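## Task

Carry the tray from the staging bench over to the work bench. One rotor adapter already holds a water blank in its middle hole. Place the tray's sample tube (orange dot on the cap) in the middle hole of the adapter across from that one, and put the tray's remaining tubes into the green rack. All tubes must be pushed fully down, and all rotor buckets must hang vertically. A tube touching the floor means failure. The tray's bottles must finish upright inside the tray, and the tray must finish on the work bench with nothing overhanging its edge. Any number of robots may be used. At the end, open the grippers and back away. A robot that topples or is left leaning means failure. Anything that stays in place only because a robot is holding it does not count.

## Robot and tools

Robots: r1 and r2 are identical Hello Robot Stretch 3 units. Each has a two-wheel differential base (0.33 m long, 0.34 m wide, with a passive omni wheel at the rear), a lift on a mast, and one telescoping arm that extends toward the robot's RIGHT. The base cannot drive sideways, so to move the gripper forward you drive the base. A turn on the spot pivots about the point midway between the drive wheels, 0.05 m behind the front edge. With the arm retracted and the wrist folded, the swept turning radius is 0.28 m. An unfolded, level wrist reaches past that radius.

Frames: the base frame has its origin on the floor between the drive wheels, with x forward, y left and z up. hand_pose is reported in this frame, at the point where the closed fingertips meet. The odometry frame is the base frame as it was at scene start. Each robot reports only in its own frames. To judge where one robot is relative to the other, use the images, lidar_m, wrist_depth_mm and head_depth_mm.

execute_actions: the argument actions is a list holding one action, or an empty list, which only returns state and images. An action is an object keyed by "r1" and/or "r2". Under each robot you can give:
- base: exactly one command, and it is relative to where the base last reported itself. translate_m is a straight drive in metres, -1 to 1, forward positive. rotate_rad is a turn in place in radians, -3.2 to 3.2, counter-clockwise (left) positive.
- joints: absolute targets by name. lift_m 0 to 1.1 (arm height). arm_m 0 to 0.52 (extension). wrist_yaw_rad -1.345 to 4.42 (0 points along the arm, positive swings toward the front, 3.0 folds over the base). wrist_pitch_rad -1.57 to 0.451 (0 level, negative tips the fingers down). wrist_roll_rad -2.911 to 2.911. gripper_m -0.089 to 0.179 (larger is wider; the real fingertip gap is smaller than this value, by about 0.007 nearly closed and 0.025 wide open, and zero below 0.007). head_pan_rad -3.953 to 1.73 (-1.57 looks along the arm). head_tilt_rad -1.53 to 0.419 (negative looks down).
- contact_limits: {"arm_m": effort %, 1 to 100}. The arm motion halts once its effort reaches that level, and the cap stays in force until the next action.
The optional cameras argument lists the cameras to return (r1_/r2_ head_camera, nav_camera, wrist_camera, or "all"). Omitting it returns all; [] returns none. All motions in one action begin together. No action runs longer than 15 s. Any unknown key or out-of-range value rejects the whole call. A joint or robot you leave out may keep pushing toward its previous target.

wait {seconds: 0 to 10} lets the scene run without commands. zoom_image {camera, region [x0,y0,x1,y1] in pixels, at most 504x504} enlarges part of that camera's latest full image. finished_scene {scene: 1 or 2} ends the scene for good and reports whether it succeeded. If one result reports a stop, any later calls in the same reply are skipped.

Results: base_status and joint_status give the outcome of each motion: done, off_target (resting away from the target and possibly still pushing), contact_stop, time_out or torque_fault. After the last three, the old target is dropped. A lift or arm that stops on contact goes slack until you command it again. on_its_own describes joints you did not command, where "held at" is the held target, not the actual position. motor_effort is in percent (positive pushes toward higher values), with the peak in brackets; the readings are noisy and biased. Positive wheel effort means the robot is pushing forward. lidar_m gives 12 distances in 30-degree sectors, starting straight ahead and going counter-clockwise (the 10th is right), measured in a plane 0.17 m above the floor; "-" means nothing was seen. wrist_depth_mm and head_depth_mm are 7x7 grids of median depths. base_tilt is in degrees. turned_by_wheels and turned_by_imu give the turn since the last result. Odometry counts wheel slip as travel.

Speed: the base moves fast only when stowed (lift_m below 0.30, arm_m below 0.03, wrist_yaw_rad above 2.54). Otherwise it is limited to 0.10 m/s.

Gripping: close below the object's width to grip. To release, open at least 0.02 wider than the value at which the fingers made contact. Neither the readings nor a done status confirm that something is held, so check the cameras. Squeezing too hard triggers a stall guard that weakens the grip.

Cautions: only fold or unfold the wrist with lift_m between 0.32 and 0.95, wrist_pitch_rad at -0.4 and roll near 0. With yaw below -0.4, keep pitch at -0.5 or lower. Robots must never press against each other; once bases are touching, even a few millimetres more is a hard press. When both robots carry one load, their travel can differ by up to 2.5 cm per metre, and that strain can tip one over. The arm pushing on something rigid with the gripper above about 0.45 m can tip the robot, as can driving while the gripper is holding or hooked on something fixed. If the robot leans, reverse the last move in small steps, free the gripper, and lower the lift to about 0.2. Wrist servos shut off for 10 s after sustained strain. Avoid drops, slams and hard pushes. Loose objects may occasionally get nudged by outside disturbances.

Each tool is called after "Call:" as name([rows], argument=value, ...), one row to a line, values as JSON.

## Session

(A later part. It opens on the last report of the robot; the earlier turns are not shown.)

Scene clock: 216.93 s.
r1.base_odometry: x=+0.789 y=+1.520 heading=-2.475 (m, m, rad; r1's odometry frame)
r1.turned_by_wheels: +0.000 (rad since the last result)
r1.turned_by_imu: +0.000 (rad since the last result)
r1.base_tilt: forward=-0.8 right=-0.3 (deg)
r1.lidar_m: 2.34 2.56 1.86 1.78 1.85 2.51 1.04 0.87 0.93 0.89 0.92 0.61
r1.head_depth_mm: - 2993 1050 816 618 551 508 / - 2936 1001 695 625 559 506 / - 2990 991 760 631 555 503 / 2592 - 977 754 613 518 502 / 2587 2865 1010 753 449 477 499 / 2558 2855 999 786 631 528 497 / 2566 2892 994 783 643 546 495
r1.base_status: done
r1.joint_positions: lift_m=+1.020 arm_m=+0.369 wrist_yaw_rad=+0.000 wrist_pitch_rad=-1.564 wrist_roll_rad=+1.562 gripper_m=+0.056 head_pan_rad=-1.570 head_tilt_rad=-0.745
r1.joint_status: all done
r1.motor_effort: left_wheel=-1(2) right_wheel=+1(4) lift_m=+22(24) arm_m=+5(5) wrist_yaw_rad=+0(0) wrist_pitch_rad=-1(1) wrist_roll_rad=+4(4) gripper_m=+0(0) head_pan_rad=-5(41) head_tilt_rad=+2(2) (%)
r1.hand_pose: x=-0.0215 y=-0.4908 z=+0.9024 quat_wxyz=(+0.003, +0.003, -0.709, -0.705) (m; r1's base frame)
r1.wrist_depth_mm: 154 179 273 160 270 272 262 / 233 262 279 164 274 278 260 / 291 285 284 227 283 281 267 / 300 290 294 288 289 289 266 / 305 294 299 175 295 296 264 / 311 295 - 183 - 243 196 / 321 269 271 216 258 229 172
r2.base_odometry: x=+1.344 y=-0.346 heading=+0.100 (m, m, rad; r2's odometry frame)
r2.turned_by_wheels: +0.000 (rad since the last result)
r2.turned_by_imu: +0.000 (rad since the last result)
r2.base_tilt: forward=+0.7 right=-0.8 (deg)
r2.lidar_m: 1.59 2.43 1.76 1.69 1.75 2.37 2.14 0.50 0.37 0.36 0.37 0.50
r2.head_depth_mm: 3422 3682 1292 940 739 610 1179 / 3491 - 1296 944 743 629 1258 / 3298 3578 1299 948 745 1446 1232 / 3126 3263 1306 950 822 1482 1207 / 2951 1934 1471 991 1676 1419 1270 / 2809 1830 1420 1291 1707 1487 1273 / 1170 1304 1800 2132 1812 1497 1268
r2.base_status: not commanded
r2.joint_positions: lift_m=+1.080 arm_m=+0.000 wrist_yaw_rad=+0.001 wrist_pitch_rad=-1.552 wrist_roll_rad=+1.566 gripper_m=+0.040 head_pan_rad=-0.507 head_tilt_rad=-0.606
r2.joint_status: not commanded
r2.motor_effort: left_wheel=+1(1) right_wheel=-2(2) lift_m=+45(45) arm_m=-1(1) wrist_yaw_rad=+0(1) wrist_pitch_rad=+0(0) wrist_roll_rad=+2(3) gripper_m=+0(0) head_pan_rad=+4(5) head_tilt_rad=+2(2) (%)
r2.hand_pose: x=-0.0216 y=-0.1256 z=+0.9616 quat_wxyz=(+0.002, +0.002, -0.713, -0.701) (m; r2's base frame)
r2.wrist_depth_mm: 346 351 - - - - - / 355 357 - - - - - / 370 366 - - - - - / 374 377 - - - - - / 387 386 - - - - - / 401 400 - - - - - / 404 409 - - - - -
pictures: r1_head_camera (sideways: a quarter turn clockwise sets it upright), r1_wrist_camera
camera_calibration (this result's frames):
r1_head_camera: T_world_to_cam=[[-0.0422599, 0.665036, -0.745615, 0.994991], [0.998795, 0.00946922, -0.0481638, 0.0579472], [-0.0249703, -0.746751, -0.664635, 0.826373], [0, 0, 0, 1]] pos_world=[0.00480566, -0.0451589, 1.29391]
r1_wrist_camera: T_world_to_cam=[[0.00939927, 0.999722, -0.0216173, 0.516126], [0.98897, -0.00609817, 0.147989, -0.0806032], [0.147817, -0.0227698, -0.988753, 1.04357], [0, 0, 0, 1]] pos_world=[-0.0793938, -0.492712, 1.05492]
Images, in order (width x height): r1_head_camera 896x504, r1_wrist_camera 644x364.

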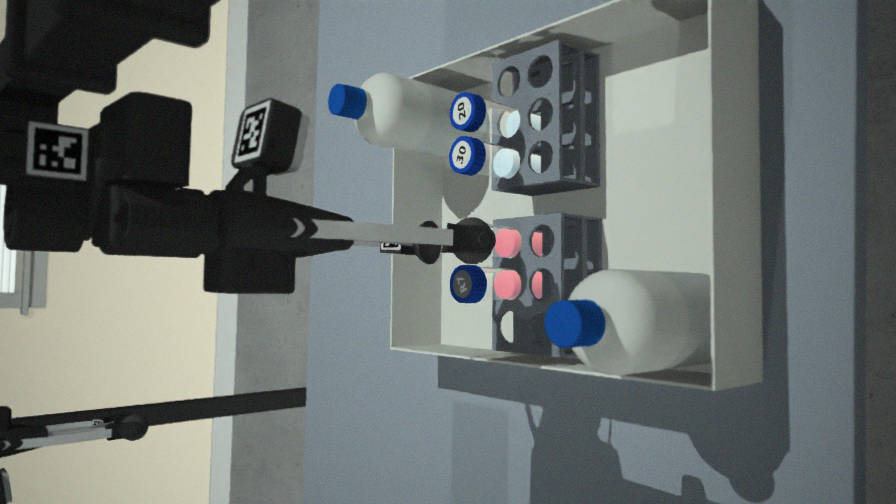

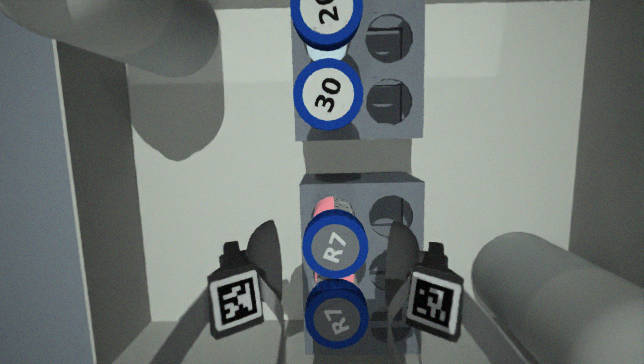

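Call:
execute_actions([
  {"r1":{"joints":{"lift_m":0.99}}},
], cameras=["r1_wrist_camera"])

Call:
execute_actions([
  {"r1":{"joints":{"gripper_m":0.005}}},
], cameras=[])

Call:
execute_actions([
  {"r1":{"joints":{"lift_m":1.1}}},
], cameras=["r1_wrist_camera","r1_head_camera"])

Scene clock: 220.50 s.
r1.base_odometry: x=+0.789 y=+1.520 heading=-2.475 (m, m, rad; r1's odometry frame)
r1.turned_by_wheels: +0.000 (rad since the last result)
r1.turned_by_imu: +0.000 (rad since the last result)
r1.base_tilt: forward=-0.8 right=-0.2 (deg)
r1.lidar_m: 2.33 2.56 1.85 1.79 1.84 2.51 1.05 0.86 0.93 0.89 0.92 0.60
r1.head_depth_mm: 2521 - 1006 816 619 549 508 / 2497 2990 1040 695 625 558 506 / 2473 - 958 760 629 554 504 / 2534 2855 - 753 615 517 501 / 2585 2893 1012 753 450 476 500 / 2550 2862 1002 786 631 528 496 / 2584 2863 996 782 643 547 495
r1.base_status: not commanded
r1.joint_positions: lift_m=+0.990 arm_m=+0.369 wrist_yaw_rad=+0.000 wrist_pitch_rad=-1.564 wrist_roll_rad=+1.562 gripper_m=+0.056 head_pan_rad=-1.570 head_tilt_rad=-0.745
r1.joint_status: all done
r1.motor_effort: left_wheel=-1(2) right_wheel=+1(1) lift_m=+22(24) arm_m=+5(5) wrist_yaw_rad=+0(0) wrist_pitch_rad=-1(1) wrist_roll_rad=+4(4) gripper_m=+1(1) head_pan_rad=-5(5) head_tilt_rad=+2(1) (%)
r1.hand_pose: x=-0.0215 y=-0.4908 z=+0.8724 quat_wxyz=(+0.003, +0.003, -0.709, -0.705) (m; r1's base frame)
r1.wrist_depth_mm: 152 178 245 137 219 244 240 / 210 254 254 134 221 247 246 / 210 257 256 198 253 254 252 / 208 262 261 260 259 259 257 / 218 267 270 199 247 265 262 / 218 271 - 147 - 242 197 / 227 272 271 151 239 228 169
r2.base_odometry: x=+1.344 y=-0.346 heading=+0.100 (m, m, rad; r2's odometry frame)
r2.turned_by_wheels: +0.000 (rad since the last result)
r2.turned_by_imu: +0.000 (rad since the last result)
r2.base_tilt: forward=+0.6 right=-0.9 (deg)
r2.lidar_m: 1.59 2.43 1.76 1.69 1.75 2.37 2.15 0.50 0.37 0.36 0.37 0.50
r2.head_depth_mm: 3447 3686 1287 943 742 611 1179 / 3483 - 1290 944 743 628 1258 / 3301 3589 1302 948 745 1442 1238 / 3123 3308 1312 948 824 1483 1208 / 2936 1931 1474 992 1686 1414 1269 / 2809 1831 1422 1290 1706 1496 1267 / 1171 1309 1798 2142 1817 1500 1271
r2.base_status: not commanded
r2.joint_positions: lift_m=+1.080 arm_m=+0.000 wrist_yaw_rad=+0.001 wrist_pitch_rad=-1.552 wrist_roll_rad=+1.566 gripper_m=+0.040 head_pan_rad=-0.507 head_tilt_rad=-0.606
r2.joint_status: not commanded
r2.motor_effort: left_wheel=+1(2) right_wheel=-2(2) lift_m=+46(45) arm_m=-1(1) wrist_yaw_rad=+0(0) wrist_pitch_rad=+0(0) wrist_roll_rad=+2(2) gripper_m=+1(0) head_pan_rad=+5(5) head_tilt_rad=+2(1) (%)
r2.hand_pose: x=-0.0216 y=-0.1256 z=+0.9616 quat_wxyz=(+0.002, +0.002, -0.713, -0.701) (m; r2's base frame)
r2.wrist_depth_mm: 347 357 - - - - - / 354 360 - - - - - / 366 370 - - - - - / 374 378 - - - - - / 386 387 - - - - - / 396 397 - - - - - / 408 407 - - - - -
pictures: r1_wrist_camera
camera_calibration (this result's frames):
r1_wrist_camera: T_world_to_cam=[[0.00939972, 0.99972, -0.0216957, 0.515566], [0.98897, -0.006087, 0.14799, -0.0761598], [0.147817, -0.0228474, -0.988751, 1.01387], [0, 0, 0, 1]] pos_world=[-0.0793938, -0.492721, 1.02493]
Images, in order (width x height): r1_wrist_camera 644x364.

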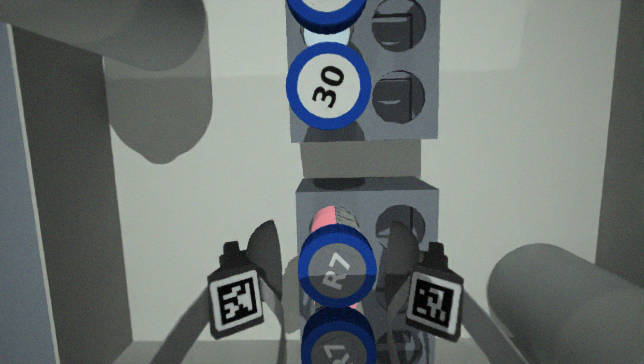

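Scene clock: 221.50 s.
r1.base_odometry: x=+0.789 y=+1.520 heading=-2.475 (m, m, rad; r1's odometry frame)
r1.turned_by_wheels: +0.000 (rad since the last result)
r1.turned_by_imu: +0.000 (rad since the last result)
r1.base_tilt: forward=-0.7 right=-0.3 (deg)
r1.lidar_m: 2.34 2.56 1.85 1.78 1.85 2.51 1.04 0.87 0.93 0.89 0.92 0.60
r1.head_depth_mm: 2500 - 1006 817 618 549 507 / 2499 3007 1043 694 626 557 506 / 2456 - 956 759 628 557 503 / 2543 2841 - 755 615 518 500 / 2596 2901 1013 752 449 477 499 / 2526 2820 1006 786 632 528 496 / 2557 2857 995 783 645 547 495
r1.base_status: not commanded
r1.joint_positions: lift_m=+0.990 arm_m=+0.369 wrist_yaw_rad=+0.000 wrist_pitch_rad=-1.564 wrist_roll_rad=+1.562 gripper_m=+0.005 head_pan_rad=-1.570 head_tilt_rad=-0.745
r1.joint_status: all done
r1.motor_effort: left_wheel=-1(1) right_wheel=+1(1) lift_m=+23(21) arm_m=+5(4) wrist_yaw_rad=+0(0) wrist_pitch_rad=-1(1) wrist_roll_rad=+4(4) gripper_m=-11(85) head_pan_rad=-5(5) head_tilt_rad=+1(2) (%)
r1.hand_pose: x=-0.0215 y=-0.4908 z=+0.8724 quat_wxyz=(+0.003, +0.003, -0.709, -0.705) (m; r1's base frame)
r1.wrist_depth_mm: 153 178 243 138 219 245 242 / 209 250 255 134 222 250 247 / 209 257 258 197 254 254 249 / 207 259 262 260 259 259 258 / 218 266 268 171 262 266 263 / 219 272 274 143 - 245 197 / 228 271 271 151 248 243 169
r2.base_odometry: x=+1.344 y=-0.346 heading=+0.100 (m, m, rad; r2's odometry frame)
r2.turned_by_wheels: +0.000 (rad since the last result)
r2.turned_by_imu: +0.000 (rad since the last result)
r2.base_tilt: forward=+0.6 right=-1.1 (deg)
r2.lidar_m: 1.59 2.43 1.76 1.69 1.75 2.38 2.14 0.50 0.37 0.36 0.37 0.50
r2.head_depth_mm: 3449 3689 1286 939 742 609 1176 / 3519 - 1292 945 743 629 1256 / 3325 3557 1298 947 745 1448 1233 / 3111 3301 1305 951 821 1486 1211 / 2951 1938 1468 991 1677 1415 1270 / 2814 1826 1425 1292 1702 1496 1271 / 1174 1311 1807 2139 1815 1496 1268
r2.base_status: not commanded
r2.joint_positions: lift_m=+1.080 arm_m=+0.000 wrist_yaw_rad=+0.001 wrist_pitch_rad=-1.552 wrist_roll_rad=+1.566 gripper_m=+0.040 head_pan_rad=-0.507 head_tilt_rad=-0.606
r2.joint_status: not commanded
r2.motor_effort: left_wheel=+2(1) right_wheel=-2(2) lift_m=+46(46) arm_m=-1(1) wrist_yaw_rad=-1(0) wrist_pitch_rad=+0(0) wrist_roll_rad=+2(2) gripper_m=+2(0) head_pan_rad=+4(5) head_tilt_rad=+2(2) (%)
r2.hand_pose: x=-0.0216 y=-0.1256 z=+0.9616 quat_wxyz=(+0.002, +0.002, -0.713, -0.701) (m; r2's base frame)
r2.wrist_depth_mm: 351 350 - - - - - / 358 355 - - - - - / 362 365 - - - - - / 375 376 - - - - - / 386 383 - - - - - / 400 400 - - - - - / 407 405 - - - - -
pictures: none
No camera images: the call's "cameras" was empty. Leave "cameras" out to get every camera's image.

Scene clock: 223.33 s.
r1.base_odometry: x=+0.789 y=+1.520 heading=-2.475 (m, m, rad; r1's odometry frame)
r1.turned_by_wheels: +0.000 (rad since the last result)
r1.turned_by_imu: +0.000 (rad since the last result)
r1.base_tilt: forward=-0.7 right=-0.3 (deg)
r1.lidar_m: 2.34 2.55 1.86 1.79 1.84 2.52 1.04 0.87 0.93 0.89 0.92 0.60
r1.head_depth_mm: 2596 2918 1048 817 619 550 507 / 2622 2981 1041 695 625 558 506 / - 2935 1032 761 630 554 503 / 2457 2975 1024 745 616 518 501 / 2597 2884 1016 752 449 476 499 / 2532 2849 1007 785 632 527 497 / 2583 2859 993 781 643 548 494
r1.base_status: not commanded
r1.joint_positions: lift_m=+1.100 arm_m=+0.369 wrist_yaw_rad=+0.000 wrist_pitch_rad=-1.564 wrist_roll_rad=+1.562 gripper_m=+0.005 head_pan_rad=-1.570 head_tilt_rad=-0.745
r1.joint_status: all done
r1.motor_effort: left_wheel=-2(1) right_wheel=+2(0) lift_m=+27(28) arm_m=+5(5) wrist_yaw_rad=-1(0) wrist_pitch_rad=-1(1) wrist_roll_rad=+4(4) gripper_m=-10(10) head_pan_rad=-4(4) head_tilt_rad=+2(1) (%)
r1.hand_pose: x=-0.0215 y=-0.4909 z=+0.9822 quat_wxyz=(+0.003, +0.003, -0.709, -0.705) (m; r1's base frame)
r1.wrist_depth_mm: 354 218 341 317 347 343 348 / 365 341 356 300 352 349 - / 374 366 363 363 362 357 362 / 383 372 376 371 368 370 - / 389 383 382 172 378 312 - / 398 399 389 144 - 249 - / 408 406 400 398 397 401 221
r2.base_odometry: x=+1.344 y=-0.346 heading=+0.100 (m, m, rad; r2's odometry frame)
r2.turned_by_wheels: +0.000 (rad since the last result)
r2.turned_by_imu: +0.000 (rad since the last result)
r2.base_tilt: forward=+0.7 right=-0.8 (deg)
r2.lidar_m: 1.59 2.43 1.76 1.69 1.75 2.38 2.14 0.50 0.37 0.36 0.37 0.50
r2.head_depth_mm: 3387 3643 1288 940 739 611 1180 / 3537 - 1293 942 742 628 1261 / 3309 3577 1296 947 744 1447 1234 / 3097 3286 1305 950 822 1486 1213 / 2975 1938 1472 990 1678 1418 1268 / 2824 1827 1421 1291 1710 1491 1268 / 1173 1311 1798 2139 1820 1496 1269
r2.base_status: not commanded
r2.joint_positions: lift_m=+1.080 arm_m=+0.000 wrist_yaw_rad=+0.001 wrist_pitch_rad=-1.552 wrist_roll_rad=+1.566 gripper_m=+0.040 head_pan_rad=-0.507 head_tilt_rad=-0.606
r2.joint_status: not commanded
r2.motor_effort: left_wheel=+2(2) right_wheel=-3(2) lift_m=+45(45) arm_m=-1(1) wrist_yaw_rad=-1(0) wrist_pitch_rad=+0(0) wrist_roll_rad=+2(2) gripper_m=+0(0) head_pan_rad=+4(5) head_tilt_rad=+2(2) (%)
r2.hand_pose: x=-0.0216 y=-0.1256 z=+0.9616 quat_wxyz=(+0.002, +0.002, -0.713, -0.701) (m; r2's base frame)
r2.wrist_depth_mm: 348 351 - - - - - / 356 355 - - - - - / 364 369 - - - - - / 376 377 - - - - - / 384 387 - - - - - / 398 395 - - - - - / 410 410 - - - - -
pictures: r1_head_camera (sideways: a quarter turn clockwise sets it upright), r1_wrist_camera
camera_calibration (this result's frames):
r1_head_camera: T_world_to_cam=[[-0.0422529, 0.665037, -0.745615, 0.994991], [0.998795, 0.00945862, -0.0481638, 0.0579472], [-0.0249782, -0.746751, -0.664635, 0.826373], [0, 0, 0, 1]] pos_world=[0.00480518, -0.0451589, 1.29391]
r1_wrist_camera: T_world_to_cam=[[0.0094042, 0.999714, -0.0219721, 0.518287], [0.98897, -0.00605052, 0.147992, -0.092384], [0.147816, -0.0231214, -0.988745, 1.12223], [0, 0, 0, 1]] pos_world=[-0.0793938, -0.49275, 1.13466]
Images, in order (width x height): r1_head_camera 896x504, r1_wrist_camera 644x364.

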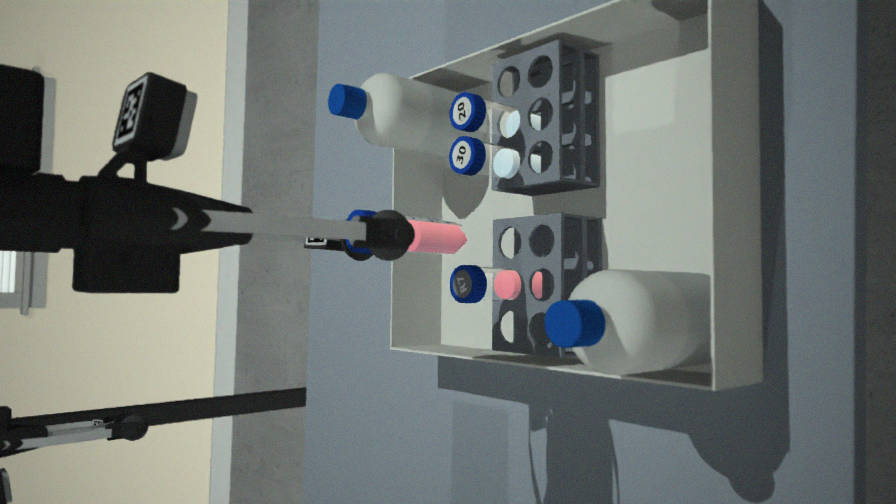

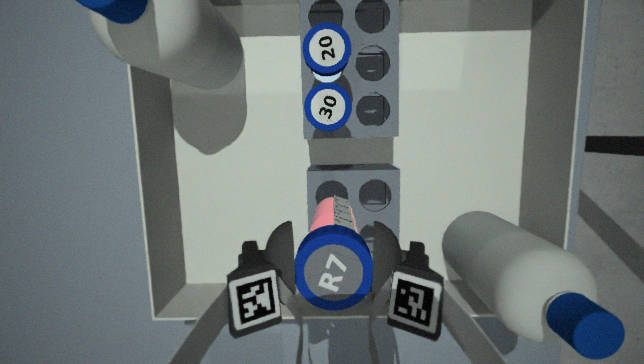

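Call:
execute_actions([
  {"r1":{"joints":{"arm_m":0.325}}},
], cameras=[])

Call:
execute_actions([
  {"r1":{"base":{"translate_m":0.37}}},
], cameras=[])

Call:
execute_actions([
  {"r1":{"joints":{"arm_m":0.47,"lift_m":1.09}}},
], cameras=["r1_wrist_camera","r1_head_camera"])

Scene clock: 228.03 s.
r1.base_odometry: x=+0.789 y=+1.520 heading=-2.475 (m, m, rad; r1's odometry frame)
r1.turned_by_wheels: +0.000 (rad since the last result)
r1.turned_by_imu: +0.000 (rad since the last result)
r1.base_tilt: forward=-0.8 right=-0.2 (deg)
r1.lidar_m: 2.35 2.56 1.86 1.78 1.84 2.51 1.04 0.86 0.93 0.89 0.93 0.61
r1.head_depth_mm: 2608 2926 1051 816 619 551 508 / 2638 3039 1039 695 625 559 506 / - 3002 1031 759 630 556 504 / 2553 - 1018 644 613 518 501 / 2578 2947 1015 751 449 476 499 / 2554 2837 999 786 632 527 497 / 2578 2832 992 781 642 548 495
r1.base_status: not commanded
r1.joint_positions: lift_m=+1.100 arm_m=+0.325 wrist_yaw_rad=+0.000 wrist_pitch_rad=-1.564 wrist_roll_rad=+1.562 gripper_m=+0.005 head_pan_rad=-1.570 head_tilt_rad=-0.744
r1.joint_status: all done
r1.motor_effort: left_wheel=-1(1) right_wheel=+1(1) lift_m=+27(27) arm_m=-5(6) wrist_yaw_rad=+0(1) wrist_pitch_rad=-1(1) wrist_roll_rad=+4(4) gripper_m=-9(11) head_pan_rad=-5(5) head_tilt_rad=+1(2) (%)
r1.hand_pose: x=-0.0215 y=-0.4478 z=+0.9822 quat_wxyz=(+0.003, +0.003, -0.709, -0.705) (m; r1's base frame)
r1.wrist_depth_mm: 218 234 342 316 349 341 - / 361 308 358 302 356 356 - / 373 366 368 359 363 360 - / 382 374 370 369 370 372 - / 385 373 383 171 351 346 - / 395 361 387 144 - 237 - / 404 401 405 393 397 205 -
r2.base_odometry: x=+1.344 y=-0.346 heading=+0.100 (m, m, rad; r2's odometry frame)
r2.turned_by_wheels: +0.000 (rad since the last result)
r2.turned_by_imu: +0.000 (rad since the last result)
r2.base_tilt: forward=+0.7 right=-0.7 (deg)
r2.lidar_m: 1.59 2.44 1.76 1.69 1.75 2.38 2.14 0.50 0.37 0.36 0.37 0.50
r2.head_depth_mm: 3457 3686 1291 940 740 610 1183 / 3498 - 1292 942 743 627 1261 / 3299 3579 1301 943 744 1448 1232 / 3087 3286 1309 952 824 1488 1215 / 2951 1930 1473 990 1676 1415 1266 / 2816 1828 1425 1288 1709 1491 1265 / 1169 1302 1800 2155 1815 1498 1273
r2.base_status: not commanded
r2.joint_positions: lift_m=+1.080 arm_m=+0.000 wrist_yaw_rad=+0.001 wrist_pitch_rad=-1.552 wrist_roll_rad=+1.566 gripper_m=+0.040 head_pan_rad=-0.507 head_tilt_rad=-0.606
r2.joint_status: not commanded
r2.motor_effort: left_wheel=+1(1) right_wheel=-2(2) lift_m=+45(45) arm_m=-1(1) wrist_yaw_rad=+0(0) wrist_pitch_rad=+0(0) wrist_roll_rad=+2(2) gripper_m=+0(0) head_pan_rad=+5(5) head_tilt_rad=+2(1) (%)
r2.hand_pose: x=-0.0216 y=-0.1256 z=+0.9616 quat_wxyz=(+0.002, +0.002, -0.713, -0.701) (m; r2's base frame)
r2.wrist_depth_mm: 345 348 - - - - - / 352 357 - - - - - / 365 369 - - - - - / 369 375 - - - - - / 384 389 - - - - - / 393 400 - - - - - / 411 406 - - - - -
pictures: none
No camera images: the call's "cameras" was empty. Leave "cameras" out to get every camera's image.

Scene clock: 232.90 s.
r1.base_odometry: x=+0.498 y=+1.291 heading=-2.475 (m, m, rad; r1's odometry frame)
r1.turned_by_wheels: +0.000 (rad since the last result)
r1.turned_by_imu: +0.001 (rad since the last result)
r1.base_tilt: forward=-0.8 right=-0.3 (deg)
r1.lidar_m: 1.97 2.56 1.86 1.79 1.85 2.52 1.23 1.27 0.93 0.89 0.30 2.15
r1.head_depth_mm: 2620 2902 1048 767 666 564 499 / 2640 2986 1045 810 663 560 497 / - 3000 1031 800 658 558 495 / 2531 - 1020 723 656 556 493 / 2572 2913 1012 744 651 553 490 / 2581 2878 1004 787 647 549 488 / 2587 2879 2432 784 645 548 486
r1.base_status: done
r1.joint_positions: lift_m=+1.100 arm_m=+0.325 wrist_yaw_rad=+0.000 wrist_pitch_rad=-1.564 wrist_roll_rad=+1.562 gripper_m=+0.005 head_pan_rad=-1.570 head_tilt_rad=-0.744
r1.joint_status: not commanded
r1.motor_effort: left_wheel=-1(1) right_wheel=+1(5) lift_m=+27(26) arm_m=-5(5) wrist_yaw_rad=-1(0) wrist_pitch_rad=-2(1) wrist_roll_rad=+4(4) gripper_m=-10(11) head_pan_rad=-5(5) head_tilt_rad=+1(2) (%)
r1.hand_pose: x=-0.0215 y=-0.4478 z=+0.9822 quat_wxyz=(+0.003, +0.003, -0.709, -0.705) (m; r1's base frame)
r1.wrist_depth_mm: 354 352 351 346 352 353 - / 365 360 360 358 354 356 - / 366 370 364 369 362 365 - / 381 373 367 372 374 377 - / 390 383 355 171 376 377 - / 400 391 348 143 - 391 - / 405 411 407 399 405 400 -
r2.base_odometry: x=+1.344 y=-0.346 heading=+0.100 (m, m, rad; r2's odometry frame)
r2.turned_by_wheels: +0.000 (rad since the last result)
r2.turned_by_imu: +0.000 (rad since the last result)
r2.base_tilt: forward=+0.6 right=-0.8 (deg)
r2.lidar_m: 1.59 2.43 1.76 1.69 1.75 2.37 2.14 0.50 0.37 0.36 0.37 0.50
r2.head_depth_mm: 3392 3662 1288 940 741 611 1180 / 3489 - 1292 943 743 628 1258 / 3286 3602 1298 949 744 1446 1232 / 3123 3285 1302 951 822 1481 1211 / 2964 1942 1469 993 1684 1419 1267 / 2806 1829 1422 1293 1715 1492 1264 / 1171 1307 1795 2143 1817 1496 1272
r2.base_status: not commanded
r2.joint_positions: lift_m=+1.080 arm_m=+0.000 wrist_yaw_rad=+0.001 wrist_pitch_rad=-1.552 wrist_roll_rad=+1.566 gripper_m=+0.040 head_pan_rad=-0.507 head_tilt_rad=-0.606
r2.joint_status: not commanded
r2.motor_effort: left_wheel=+2(2) right_wheel=-2(2) lift_m=+45(45) arm_m=-1(1) wrist_yaw_rad=+0(1) wrist_pitch_rad=+0(0) wrist_roll_rad=+3(2) gripper_m=-1(0) head_pan_rad=+5(5) head_tilt_rad=+2(2) (%)
r2.hand_pose: x=-0.0216 y=-0.1256 z=+0.9616 quat_wxyz=(+0.002, +0.002, -0.713, -0.701) (m; r2's base frame)
r2.wrist_depth_mm: 345 351 - - - - - / 356 358 - - - - - / 364 370 - - - - - / 373 376 - - - - - / 386 385 - - - - - / 395 396 - - - - - / 409 406 - - - - -
pictures: none
No camera images: the call's "cameras" was empty. Leave "cameras" out to get every camera's image.

Scene clock: 235.23 s.
r1.base_odometry: x=+0.498 y=+1.291 heading=-2.475 (m, m, rad; r1's odometry frame)
r1.turned_by_wheels: +0.000 (rad since the last result)
r1.turned_by_imu: +0.000 (rad since the last result)
r1.base_tilt: forward=-0.7 right=-0.3 (deg)
r1.lidar_m: 1.97 2.56 1.87 1.79 1.85 2.52 1.22 1.27 0.92 0.89 0.30 2.14
r1.head_depth_mm: 2585 2880 1052 767 668 564 499 / 2574 2896 1047 810 661 560 497 / 1798 2925 1032 803 659 558 494 / - 2979 980 731 654 554 491 / 2582 2872 1011 746 651 552 490 / 2560 2899 1006 787 647 550 487 / 2578 2883 2431 785 643 548 486
r1.base_status: not commanded
r1.joint_positions: lift_m=+1.090 arm_m=+0.470 wrist_yaw_rad=+0.000 wrist_pitch_rad=-1.563 wrist_roll_rad=+1.563 gripper_m=+0.005 head_pan_rad=-1.570 head_tilt_rad=-0.744
r1.joint_status: all done
r1.motor_effort: left_wheel=-2(2) right_wheel=+1(1) lift_m=+22(21) arm_m=+6(5) wrist_yaw_rad=+1(0) wrist_pitch_rad=-2(2) wrist_roll_rad=+3(4) gripper_m=-11(11) head_pan_rad=-5(5) head_tilt_rad=+1(1) (%)
r1.hand_pose: x=-0.0215 y=-0.5921 z=+0.9724 quat_wxyz=(+0.003, +0.002, -0.710, -0.705) (m; r1's base frame)
r1.wrist_depth_mm: 345 347 340 343 338 338 335 / 349 350 349 344 348 343 343 / 359 359 363 354 348 355 348 / 369 373 367 310 362 359 352 / 376 376 373 172 372 371 365 / 392 383 383 143 - 379 380 / 395 396 395 390 387 387 386
r2.base_odometry: x=+1.344 y=-0.346 heading=+0.100 (m, m, rad; r2's odometry frame)
r2.turned_by_wheels: +0.000 (rad since the last result)
r2.turned_by_imu: +0.000 (rad since the last result)
r2.base_tilt: forward=+0.7 right=-0.8 (deg)
r2.lidar_m: 1.59 2.43 1.76 1.69 1.75 2.37 2.14 0.50 0.37 0.36 0.37 0.50
r2.head_depth_mm: 3452 3711 1291 941 740 610 1184 / 3499 - 1294 945 743 628 1257 / 3304 3589 1298 946 744 1452 1232 / 3110 3272 1305 950 822 1482 1209 / 2960 1927 1475 992 1676 1413 1267 / 2816 1821 1418 1293 1704 1494 1265 / 1170 1308 1803 2141 1813 1497 1271
r2.base_status: not commanded
r2.joint_positions: lift_m=+1.080 arm_m=+0.000 wrist_yaw_rad=+0.001 wrist_pitch_rad=-1.552 wrist_roll_rad=+1.566 gripper_m=+0.040 head_pan_rad=-0.507 head_tilt_rad=-0.606
r2.joint_status: not commanded
r2.motor_effort: left_wheel=+1(2) right_wheel=-2(3) lift_m=+46(45) arm_m=-1(1) wrist_yaw_rad=+0(1) wrist_pitch_rad=+0(0) wrist_roll_rad=+3(3) gripper_m=+1(0) head_pan_rad=+5(5) head_tilt_rad=+2(2) (%)
r2.hand_pose: x=-0.0216 y=-0.1256 z=+0.9616 quat_wxyz=(+0.002, +0.002, -0.713, -0.701) (m; r2's base frame)
r2.wrist_depth_mm: 349 351 - - - - - / 357 357 - - - - - / 367 365 - - - - - / 376 375 - - - - - / 385 382 - - - - - / 395 393 - - - - - / 408 405 - - - - -
pictures: r1_head_camera (sideways: a quarter turn clockwise sets it upright), r1_wrist_camera
camera_calibration (this result's frames):
r1_head_camera: T_world_to_cam=[[-0.0421231, 0.664891, -0.745752, 0.995169], [0.998796, 0.00925401, -0.0481655, 0.0579495], [-0.0251236, -0.746883, -0.66448, 0.826173], [0, 0, 0, 1]] pos_world=[0.00479638, -0.0451603, 1.29392]
r1_wrist_camera: T_world_to_cam=[[0.0104881, 0.999685, -0.0227913, 0.620051], [0.988962, -0.00700137, 0.148004, -0.0921246], [0.147798, -0.024092, -0.988724, 1.10963], [0, 0, 0, 1]] pos_world=[-0.0793964, -0.593767, 1.12489]
Images, in order (width x height): r1_head_camera 896x504, r1_wrist_camera 644x364.

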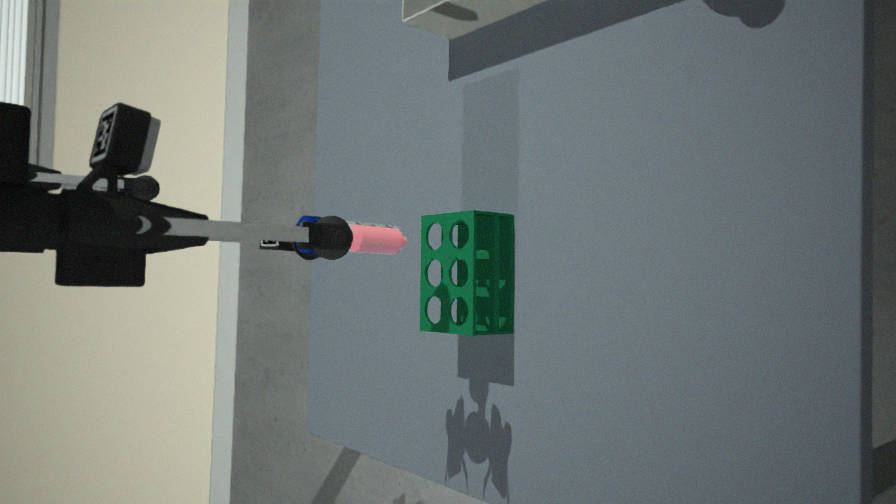

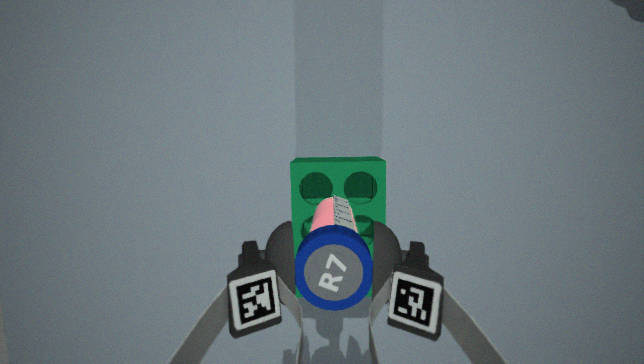

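Call:
execute_actions([
  {"r1":{"base":{"translate_m":-0.008},"joints":{"arm_m":0.488,"lift_m":1.06}}},
], cameras=["r1_wrist_camera","r1_head_camera"])

Scene clock: 237.97 s.
r1.base_odometry: x=+0.504 y=+1.296 heading=-2.475 (m, m, rad; r1's odometry frame)
r1.turned_by_wheels: +0.000 (rad since the last result)
r1.turned_by_imu: +0.000 (rad since the last result)
r1.base_tilt: forward=-0.7 right=-0.3 (deg)
r1.lidar_m: 1.98 2.56 1.86 1.79 1.85 2.52 1.22 1.28 0.93 0.89 0.31 2.15
r1.head_depth_mm: 2636 2926 1052 777 667 565 499 / 2639 2942 1042 810 663 562 496 / 2669 2977 1031 802 659 559 494 / 2536 2959 1021 723 654 555 491 / 2596 2876 1009 740 652 552 490 / 2584 2898 1007 789 648 549 488 / 2582 2878 2437 785 644 549 485
r1.base_status: done
r1.joint_positions: lift_m=+1.060 arm_m=+0.488 wrist_yaw_rad=+0.000 wrist_pitch_rad=-1.563 wrist_roll_rad=+1.563 gripper_m=+0.005 head_pan_rad=-1.570 head_tilt_rad=-0.744
r1.joint_status: all done
r1.motor_effort: left_wheel=-1(5) right_wheel=+0(3) lift_m=+22(22) arm_m=+5(6) wrist_yaw_rad=+0(0) wrist_pitch_rad=-2(2) wrist_roll_rad=+4(4) gripper_m=-10(11) head_pan_rad=-5(5) head_tilt_rad=+1(2) (%)
r1.hand_pose: x=-0.0215 y=-0.6101 z=+0.9424 quat_wxyz=(+0.003, +0.002, -0.710, -0.705) (m; r1's base frame)
r1.wrist_depth_mm: 315 316 314 315 311 309 309 / 327 323 321 318 320 318 316 / 330 331 331 328 322 324 320 / 337 336 334 330 330 329 331 / 347 344 343 171 341 339 339 / 353 351 348 144 - 341 344 / 362 360 358 357 358 351 353
r2.base_odometry: x=+1.344 y=-0.346 heading=+0.100 (m, m, rad; r2's odometry frame)
r2.turned_by_wheels: +0.000 (rad since the last result)
r2.turned_by_imu: +0.000 (rad since the last result)
r2.base_tilt: forward=+0.7 right=-0.8 (deg)
r2.lidar_m: 1.59 2.44 1.76 1.69 1.75 2.37 2.14 0.50 0.37 0.36 0.37 0.50
r2.head_depth_mm: 3423 3644 1283 942 741 610 1181 / 3484 - 1293 941 743 628 1261 / 3296 3572 1301 944 744 1446 1234 / 3120 3308 1302 950 822 1488 1211 / 2955 1942 1468 990 1683 1415 1268 / 2811 1826 1426 1290 1710 1490 1264 / 1169 1309 1795 2141 1819 1499 1273
r2.base_status: not commanded
r2.joint_positions: lift_m=+1.080 arm_m=+0.000 wrist_yaw_rad=+0.001 wrist_pitch_rad=-1.552 wrist_roll_rad=+1.566 gripper_m=+0.040 head_pan_rad=-0.507 head_tilt_rad=-0.606
r2.joint_status: not commanded
r2.motor_effort: left_wheel=+1(1) right_wheel=-2(3) lift_m=+45(45) arm_m=-1(1) wrist_yaw_rad=+1(1) wrist_pitch_rad=+0(0) wrist_roll_rad=+2(2) gripper_m=+1(0) head_pan_rad=+5(5) head_tilt_rad=+1(1) (%)
r2.hand_pose: x=-0.0216 y=-0.1256 z=+0.9616 quat_wxyz=(+0.002, +0.002, -0.713, -0.701) (m; r2's base frame)
r2.wrist_depth_mm: 348 345 - - - - - / 358 353 - - - - - / 366 371 - - - - - / 376 379 - - - - - / 382 380 - - - - - / 397 391 - - - - - / 410 404 - - - - -
pictures: r1_head_camera (sideways: a quarter turn clockwise sets it upright), r1_wrist_camera
camera_calibration (this result's frames):
r1_head_camera: T_world_to_cam=[[-0.0421233, 0.66489, -0.745752, 0.99517], [0.998796, 0.00925421, -0.0481655, 0.0579495], [-0.0251234, -0.746884, -0.66448, 0.826172], [0, 0, 0, 1]] pos_world=[0.00479639, -0.0451603, 1.29392]
r1_wrist_camera: T_world_to_cam=[[0.0104884, 0.999684, -0.0228498, 0.637436], [0.988962, -0.00699294, 0.148004, -0.087806], [0.147798, -0.0241499, -0.988723, 1.0795], [0, 0, 0, 1]] pos_world=[-0.0793964, -0.611779, 1.09489]
Images, in order (width x height): r1_head_camera 896x504, r1_wrist_camera 644x364.

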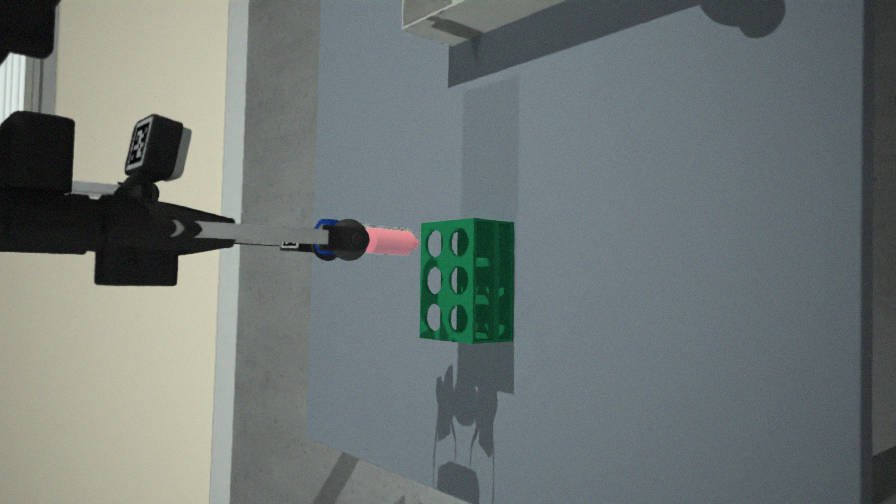

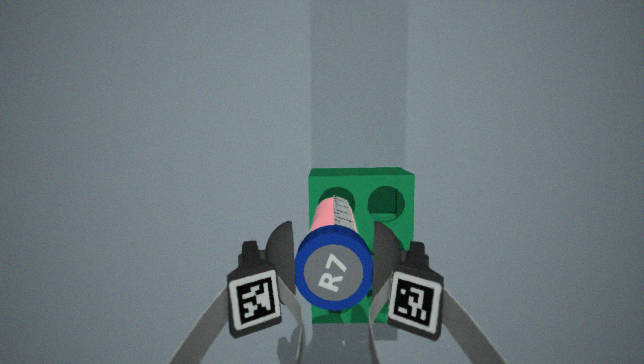

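Call:
execute_actions([
  {"r1":{"joints":{"lift_m":1.03}}},
], cameras=["r1_wrist_camera","r1_head_camera"])

Call:
execute_actions([
  {"r1":{"joints":{"lift_m":0.985}}},
], cameras=["r1_wrist_camera","r1_head_camera"])

Scene clock: 240.00 s.
r1.base_odometry: x=+0.504 y=+1.296 heading=-2.475 (m, m, rad; r1's odometry frame)
r1.turned_by_wheels: +0.000 (rad since the last result)
r1.turned_by_imu: +0.000 (rad since the last result)
r1.base_tilt: forward=-0.7 right=-0.3 (deg)
r1.lidar_m: 1.97 2.56 1.86 1.79 1.85 2.52 1.21 1.27 0.92 0.89 0.31 2.15
r1.head_depth_mm: - 2906 1051 773 666 563 498 / 2621 2932 1042 812 662 560 496 / - 2952 1031 805 659 557 494 / 2553 - 1817 722 655 555 491 / 2596 2880 1013 739 651 553 490 / 2587 2899 1002 790 646 549 487 / 2571 2856 2427 784 644 547 486
r1.base_status: not commanded
r1.joint_positions: lift_m=+1.030 arm_m=+0.488 wrist_yaw_rad=+0.000 wrist_pitch_rad=-1.563 wrist_roll_rad=+1.563 gripper_m=+0.005 head_pan_rad=-1.570 head_tilt_rad=-0.744
r1.joint_status: all done
r1.motor_effort: left_wheel=-1(1) right_wheel=+1(1) lift_m=+23(21) arm_m=+6(4) wrist_yaw_rad=+0(0) wrist_pitch_rad=-2(2) wrist_roll_rad=+3(3) gripper_m=-10(11) head_pan_rad=-5(5) head_tilt_rad=+2(1) (%)
r1.hand_pose: x=-0.0215 y=-0.6101 z=+0.9124 quat_wxyz=(+0.003, +0.002, -0.710, -0.705) (m; r1's base frame)
r1.wrist_depth_mm: 289 289 286 285 287 286 283 / 294 289 294 291 291 289 287 / 300 296 299 297 294 297 295 / 310 310 303 299 300 301 302 / 316 313 311 171 307 309 306 / 320 323 319 144 - 313 317 / 328 325 330 328 327 322 323
r2.base_odometry: x=+1.344 y=-0.346 heading=+0.100 (m, m, rad; r2's odometry frame)
r2.turned_by_wheels: +0.000 (rad since the last result)
r2.turned_by_imu: +0.000 (rad since the last result)
r2.base_tilt: forward=+0.8 right=-0.7 (deg)
r2.lidar_m: 1.59 2.44 1.76 1.69 1.75 2.38 2.14 0.50 0.37 0.36 0.37 0.50
r2.head_depth_mm: 3440 3652 1290 941 742 610 1178 / 3533 - 1295 942 742 628 1258 / 3297 3598 1298 947 743 1449 1235 / 3081 3297 1302 953 823 1491 1208 / 2964 1949 1473 993 1679 1421 1265 / 2795 1822 1420 1288 1705 1494 1272 / 1172 1309 1792 2134 1813 1496 1269
r2.base_status: not commanded
r2.joint_positions: lift_m=+1.080 arm_m=+0.000 wrist_yaw_rad=+0.001 wrist_pitch_rad=-1.552 wrist_roll_rad=+1.566 gripper_m=+0.040 head_pan_rad=-0.507 head_tilt_rad=-0.606
r2.joint_status: not commanded
r2.motor_effort: left_wheel=+2(2) right_wheel=-2(2) lift_m=+45(45) arm_m=-1(1) wrist_yaw_rad=+0(1) wrist_pitch_rad=+0(0) wrist_roll_rad=+2(2) gripper_m=+0(1) head_pan_rad=+5(5) head_tilt_rad=+2(1) (%)
r2.hand_pose: x=-0.0216 y=-0.1256 z=+0.9616 quat_wxyz=(+0.002, +0.002, -0.713, -0.701) (m; r2's base frame)
r2.wrist_depth_mm: 345 346 - - - - - / 358 358 - - - - - / 364 367 - - - - - / 376 374 - - - - - / 383 386 - - - - - / 394 397 - - - - - / 407 411 - - - - -
pictures: r1_head_camera (sideways: a quarter turn clockwise sets it upright), r1_wrist_camera
camera_calibration (this result's frames):
r1_head_camera: T_world_to_cam=[[-0.0421231, 0.66489, -0.745752, 0.99517], [0.998796, 0.00925385, -0.0481655, 0.0579495], [-0.0251237, -0.746884, -0.66448, 0.826172], [0, 0, 0, 1]] pos_world=[0.00479638, -0.0451603, 1.29392]
r1_wrist_camera: T_world_to_cam=[[0.0104879, 0.999684, -0.0228497, 0.63675], [0.988962, -0.00699251, 0.148004, -0.0833655], [0.147798, -0.0241498, -0.988723, 1.04984], [0, 0, 0, 1]] pos_world=[-0.0793964, -0.611779, 1.06489]
Images, in order (width x height): r1_head_camera 896x504, r1_wrist_camera 644x364.

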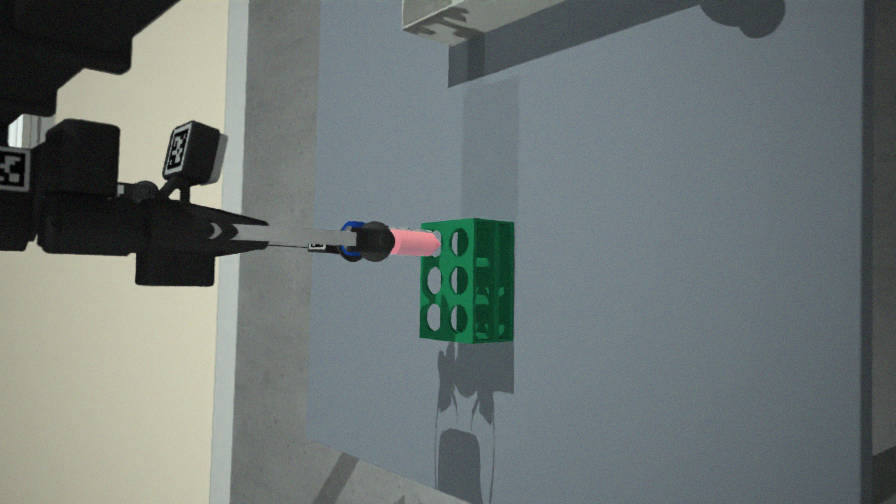

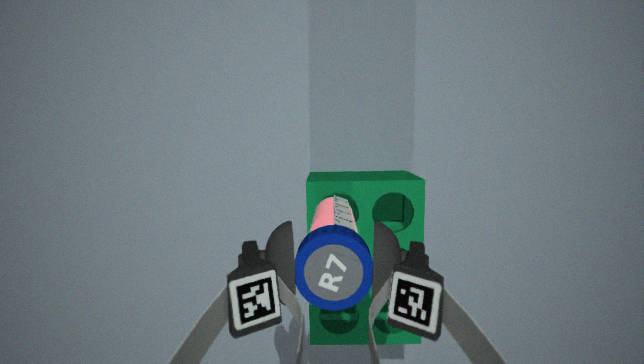

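Scene clock: 241.23 s.
r1.base_odometry: x=+0.504 y=+1.296 heading=-2.475 (m, m, rad; r1's odometry frame)
r1.turned_by_wheels: +0.000 (rad since the last result)
r1.turned_by_imu: +0.000 (rad since the last result)
r1.base_tilt: forward=-0.8 right=-0.3 (deg)
r1.lidar_m: 1.98 2.56 1.86 1.79 1.85 2.52 1.22 1.28 0.93 0.89 0.31 2.15
r1.head_depth_mm: 2527 - 1011 770 666 565 499 / 2482 2921 1040 811 664 560 496 / - 2924 1027 806 659 558 494 / 2540 - 986 723 654 556 491 / 2594 2893 1008 738 651 552 490 / 2575 2880 1007 786 647 549 487 / 2583 2868 2412 783 642 548 486
r1.base_status: not commanded
r1.joint_positions: lift_m=+0.985 arm_m=+0.488 wrist_yaw_rad=+0.000 wrist_pitch_rad=-1.563 wrist_roll_rad=+1.563 gripper_m=+0.005 head_pan_rad=-1.570 head_tilt_rad=-0.744
r1.joint_status: all done
r1.motor_effort: left_wheel=-2(1) right_wheel=+1(1) lift_m=+21(21) arm_m=+6(5) wrist_yaw_rad=+0(0) wrist_pitch_rad=-2(2) wrist_roll_rad=+4(3) gripper_m=-10(10) head_pan_rad=-5(4) head_tilt_rad=+1(1) (%)
r1.hand_pose: x=-0.0215 y=-0.6101 z=+0.8674 quat_wxyz=(+0.003, +0.002, -0.710, -0.705) (m; r1's base frame)
r1.wrist_depth_mm: 246 245 244 244 241 240 238 / 249 250 250 248 245 245 244 / 257 257 253 253 253 250 252 / 264 262 260 255 256 255 255 / 268 268 266 189 235 264 263 / 276 276 272 143 - 269 269 / 280 278 280 242 247 276 274
r2.base_odometry: x=+1.344 y=-0.346 heading=+0.100 (m, m, rad; r2's odometry frame)
r2.turned_by_wheels: +0.000 (rad since the last result)
r2.turned_by_imu: +0.000 (rad since the last result)
r2.base_tilt: forward=+0.7 right=-0.9 (deg)
r2.lidar_m: 1.59 2.43 1.76 1.69 1.75 2.38 2.14 0.50 0.37 0.36 0.37 0.50
r2.head_depth_mm: 3425 3634 1291 940 741 609 1182 / 3497 - 1289 945 743 628 1259 / 3320 3582 1299 946 745 1447 1234 / 3117 3275 1308 951 824 1483 1212 / 2966 1931 1471 992 1675 1418 1266 / 2841 1820 1423 1298 1705 1495 1268 / 1166 1307 1795 2131 1824 1496 1272
r2.base_status: not commanded
r2.joint_positions: lift_m=+1.080 arm_m=+0.000 wrist_yaw_rad=+0.001 wrist_pitch_rad=-1.552 wrist_roll_rad=+1.566 gripper_m=+0.040 head_pan_rad=-0.507 head_tilt_rad=-0.606
r2.joint_status: not commanded
r2.motor_effort: left_wheel=+2(2) right_wheel=-2(2) lift_m=+45(45) arm_m=-1(1) wrist_yaw_rad=+0(1) wrist_pitch_rad=+0(0) wrist_roll_rad=+2(2) gripper_m=+0(1) head_pan_rad=+5(5) head_tilt_rad=+1(2) (%)
r2.hand_pose: x=-0.0216 y=-0.1256 z=+0.9616 quat_wxyz=(+0.002, +0.002, -0.713, -0.701) (m; r2's base frame)
r2.wrist_depth_mm: 345 348 - - - - - / 358 357 - - - - - / 369 366 - - - - - / 377 378 - - - - - / 384 387 - - - - - / 397 396 - - - - - / 409 407 - - - - -
pictures: r1_head_camera (sideways: a quarter turn clockwise sets it upright), r1_wrist_camera
camera_calibration (this result's frames):
r1_head_camera: T_world_to_cam=[[-0.0421234, 0.66489, -0.745752, 0.99517], [0.998796, 0.00925432, -0.0481655, 0.0579495], [-0.0251234, -0.746884, -0.66448, 0.826172], [0, 0, 0, 1]] pos_world=[0.0047964, -0.0451603, 1.29392]
r1_wrist_camera: T_world_to_cam=[[0.0104855, 0.999684, -0.0228498, 0.635723], [0.988962, -0.00699014, 0.148004, -0.0767077], [0.147798, -0.0241495, -0.988723, 1.00537], [0, 0, 0, 1]] pos_world=[-0.0793964, -0.611779, 1.01991]
Images, in order (width x height): r1_head_camera 896x504, r1_wrist_camera 644x364.

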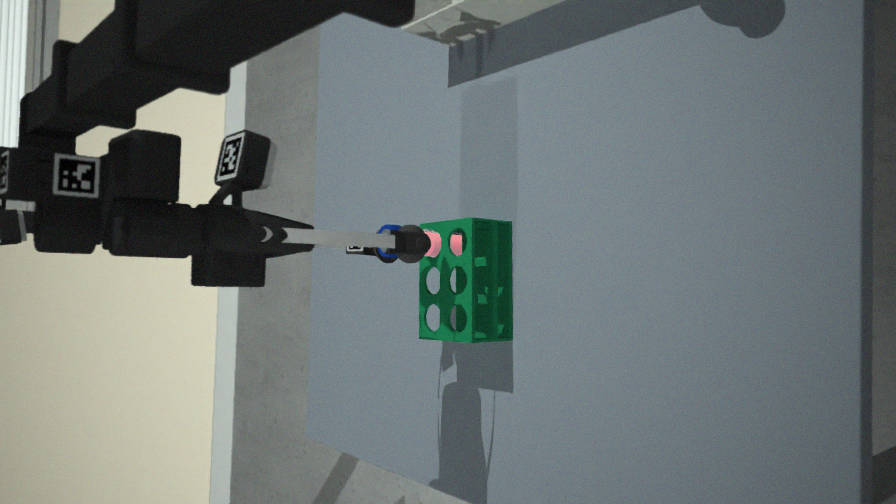

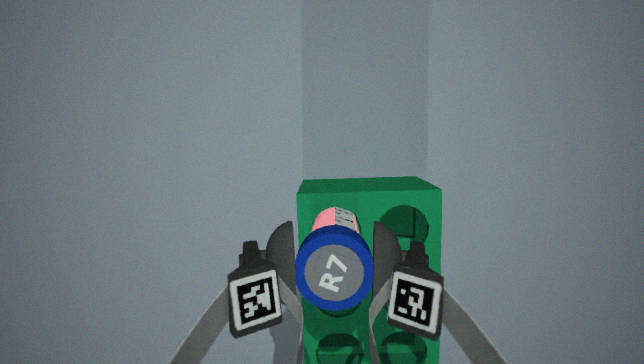

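Call:
execute_actions([
  {"r1":{"joints":{"lift_m":0.973}}},
], cameras=[])

Call:
execute_actions([
  {"r1":{"joints":{"gripper_m":0.058}}},
], cameras=[])

Call:
execute_actions([
  {"r1":{"joints":{"lift_m":1.09}}},
], cameras=["r1_wrist_camera","r1_head_camera"])

Call:
execute_actions([
  {"r1":{"joints":{"arm_m":0.369},"base":{"translate_m":-0.32}}},
], cameras=[])

Call:
execute_actions([
  {"r1":{"joints":{"lift_m":1.02}}},
], cameras=["r1_wrist_camera"])

Scene clock: 244.00 s.
r1.base_odometry: x=+0.504 y=+1.296 heading=-2.475 (m, m, rad; r1's odometry frame)
r1.turned_by_wheels: +0.000 (rad since the last result)
r1.turned_by_imu: +0.000 (rad since the last result)
r1.base_tilt: forward=-0.7 right=-0.3 (deg)
r1.lidar_m: 1.98 2.56 1.85 1.79 1.86 2.52 1.22 1.28 0.93 0.89 0.31 2.16
r1.head_depth_mm: 2522 - 1009 774 666 563 500 / 2461 2963 1036 811 664 561 496 / - 2993 1032 805 660 558 494 / 2546 - 987 724 653 556 491 / 2572 2884 1015 739 650 553 489 / 2589 2917 1005 786 646 549 487 / 2578 2892 2421 784 644 548 486
r1.base_status: not commanded
r1.joint_positions: lift_m=+0.981 arm_m=+0.488 wrist_yaw_rad=+0.000 wrist_pitch_rad=-1.566 wrist_roll_rad=+1.563 gripper_m=+0.005 head_pan_rad=-1.570 head_tilt_rad=-0.744
r1.joint_status: lift_m contact_stop (moved -0.004 of -0.012)
r1.on_its_own: lift_m is slack since a contact_stop, until your next command for it (your +0.973 is given up)
r1.motor_effort: left_wheel=-1(2) right_wheel=+2(1) lift_m=+24(29) arm_m=+5(5) wrist_yaw_rad=+1(0) wrist_pitch_rad=+0(1) wrist_roll_rad=+3(4) gripper_m=-9(10) head_pan_rad=-5(5) head_tilt_rad=+2(1) (%)
r1.hand_pose: x=-0.0215 y=-0.6094 z=+0.8637 quat_wxyz=(+0.003, +0.002, -0.708, -0.706) (m; r1's base frame)
r1.wrist_depth_mm: 242 241 241 240 238 241 237 / 246 247 247 246 244 245 242 / 253 252 250 253 250 248 247 / 258 259 254 252 253 253 252 / 266 264 263 188 234 258 257 / 271 269 268 140 - 266 263 / 276 277 279 242 238 273 273
r2.base_odometry: x=+1.344 y=-0.346 heading=+0.100 (m, m, rad; r2's odometry frame)
r2.turned_by_wheels: +0.000 (rad since the last result)
r2.turned_by_imu: +0.000 (rad since the last result)
r2.base_tilt: forward=+0.6 right=-0.8 (deg)
r2.lidar_m: 1.59 2.42 1.76 1.69 1.75 2.37 2.14 0.50 0.37 0.36 0.37 0.50
r2.head_depth_mm: 3433 3662 1287 939 740 610 1179 / 3500 - 1293 945 742 627 1257 / 3269 3626 1297 948 744 1450 1236 / 3104 3329 1306 951 823 1484 1213 / 2959 1942 1468 993 1678 1416 1266 / 2822 1832 1425 1292 1709 1492 1266 / 1172 1306 1801 2128 1810 1499 1268
r2.base_status: not commanded
r2.joint_positions: lift_m=+1.080 arm_m=+0.000 wrist_yaw_rad=+0.001 wrist_pitch_rad=-1.552 wrist_roll_rad=+1.566 gripper_m=+0.040 head_pan_rad=-0.507 head_tilt_rad=-0.606
r2.joint_status: not commanded
r2.motor_effort: left_wheel=+2(1) right_wheel=-2(3) lift_m=+46(46) arm_m=-1(1) wrist_yaw_rad=+0(0) wrist_pitch_rad=+0(0) wrist_roll_rad=+3(2) gripper_m=+1(0) head_pan_rad=+5(5) head_tilt_rad=+1(1) (%)
r2.hand_pose: x=-0.0216 y=-0.1256 z=+0.9616 quat_wxyz=(+0.002, +0.002, -0.713, -0.701) (m; r2's base frame)
r2.wrist_depth_mm: 347 347 - - - - - / 355 361 - - - - - / 366 365 - - - - - / 375 373 - - - - - / 384 390 - - - - - / 396 396 - - - - - / 409 403 - - - - -
pictures: none
No camera images: the call's "cameras" was empty. Leave "cameras" out to get every camera's image.

not run: a stop came earlier in this reply.

not run: a stop came earlier in this reply.

not run: a stop came earlier in this reply.

not run: a stop came earlier in this reply.


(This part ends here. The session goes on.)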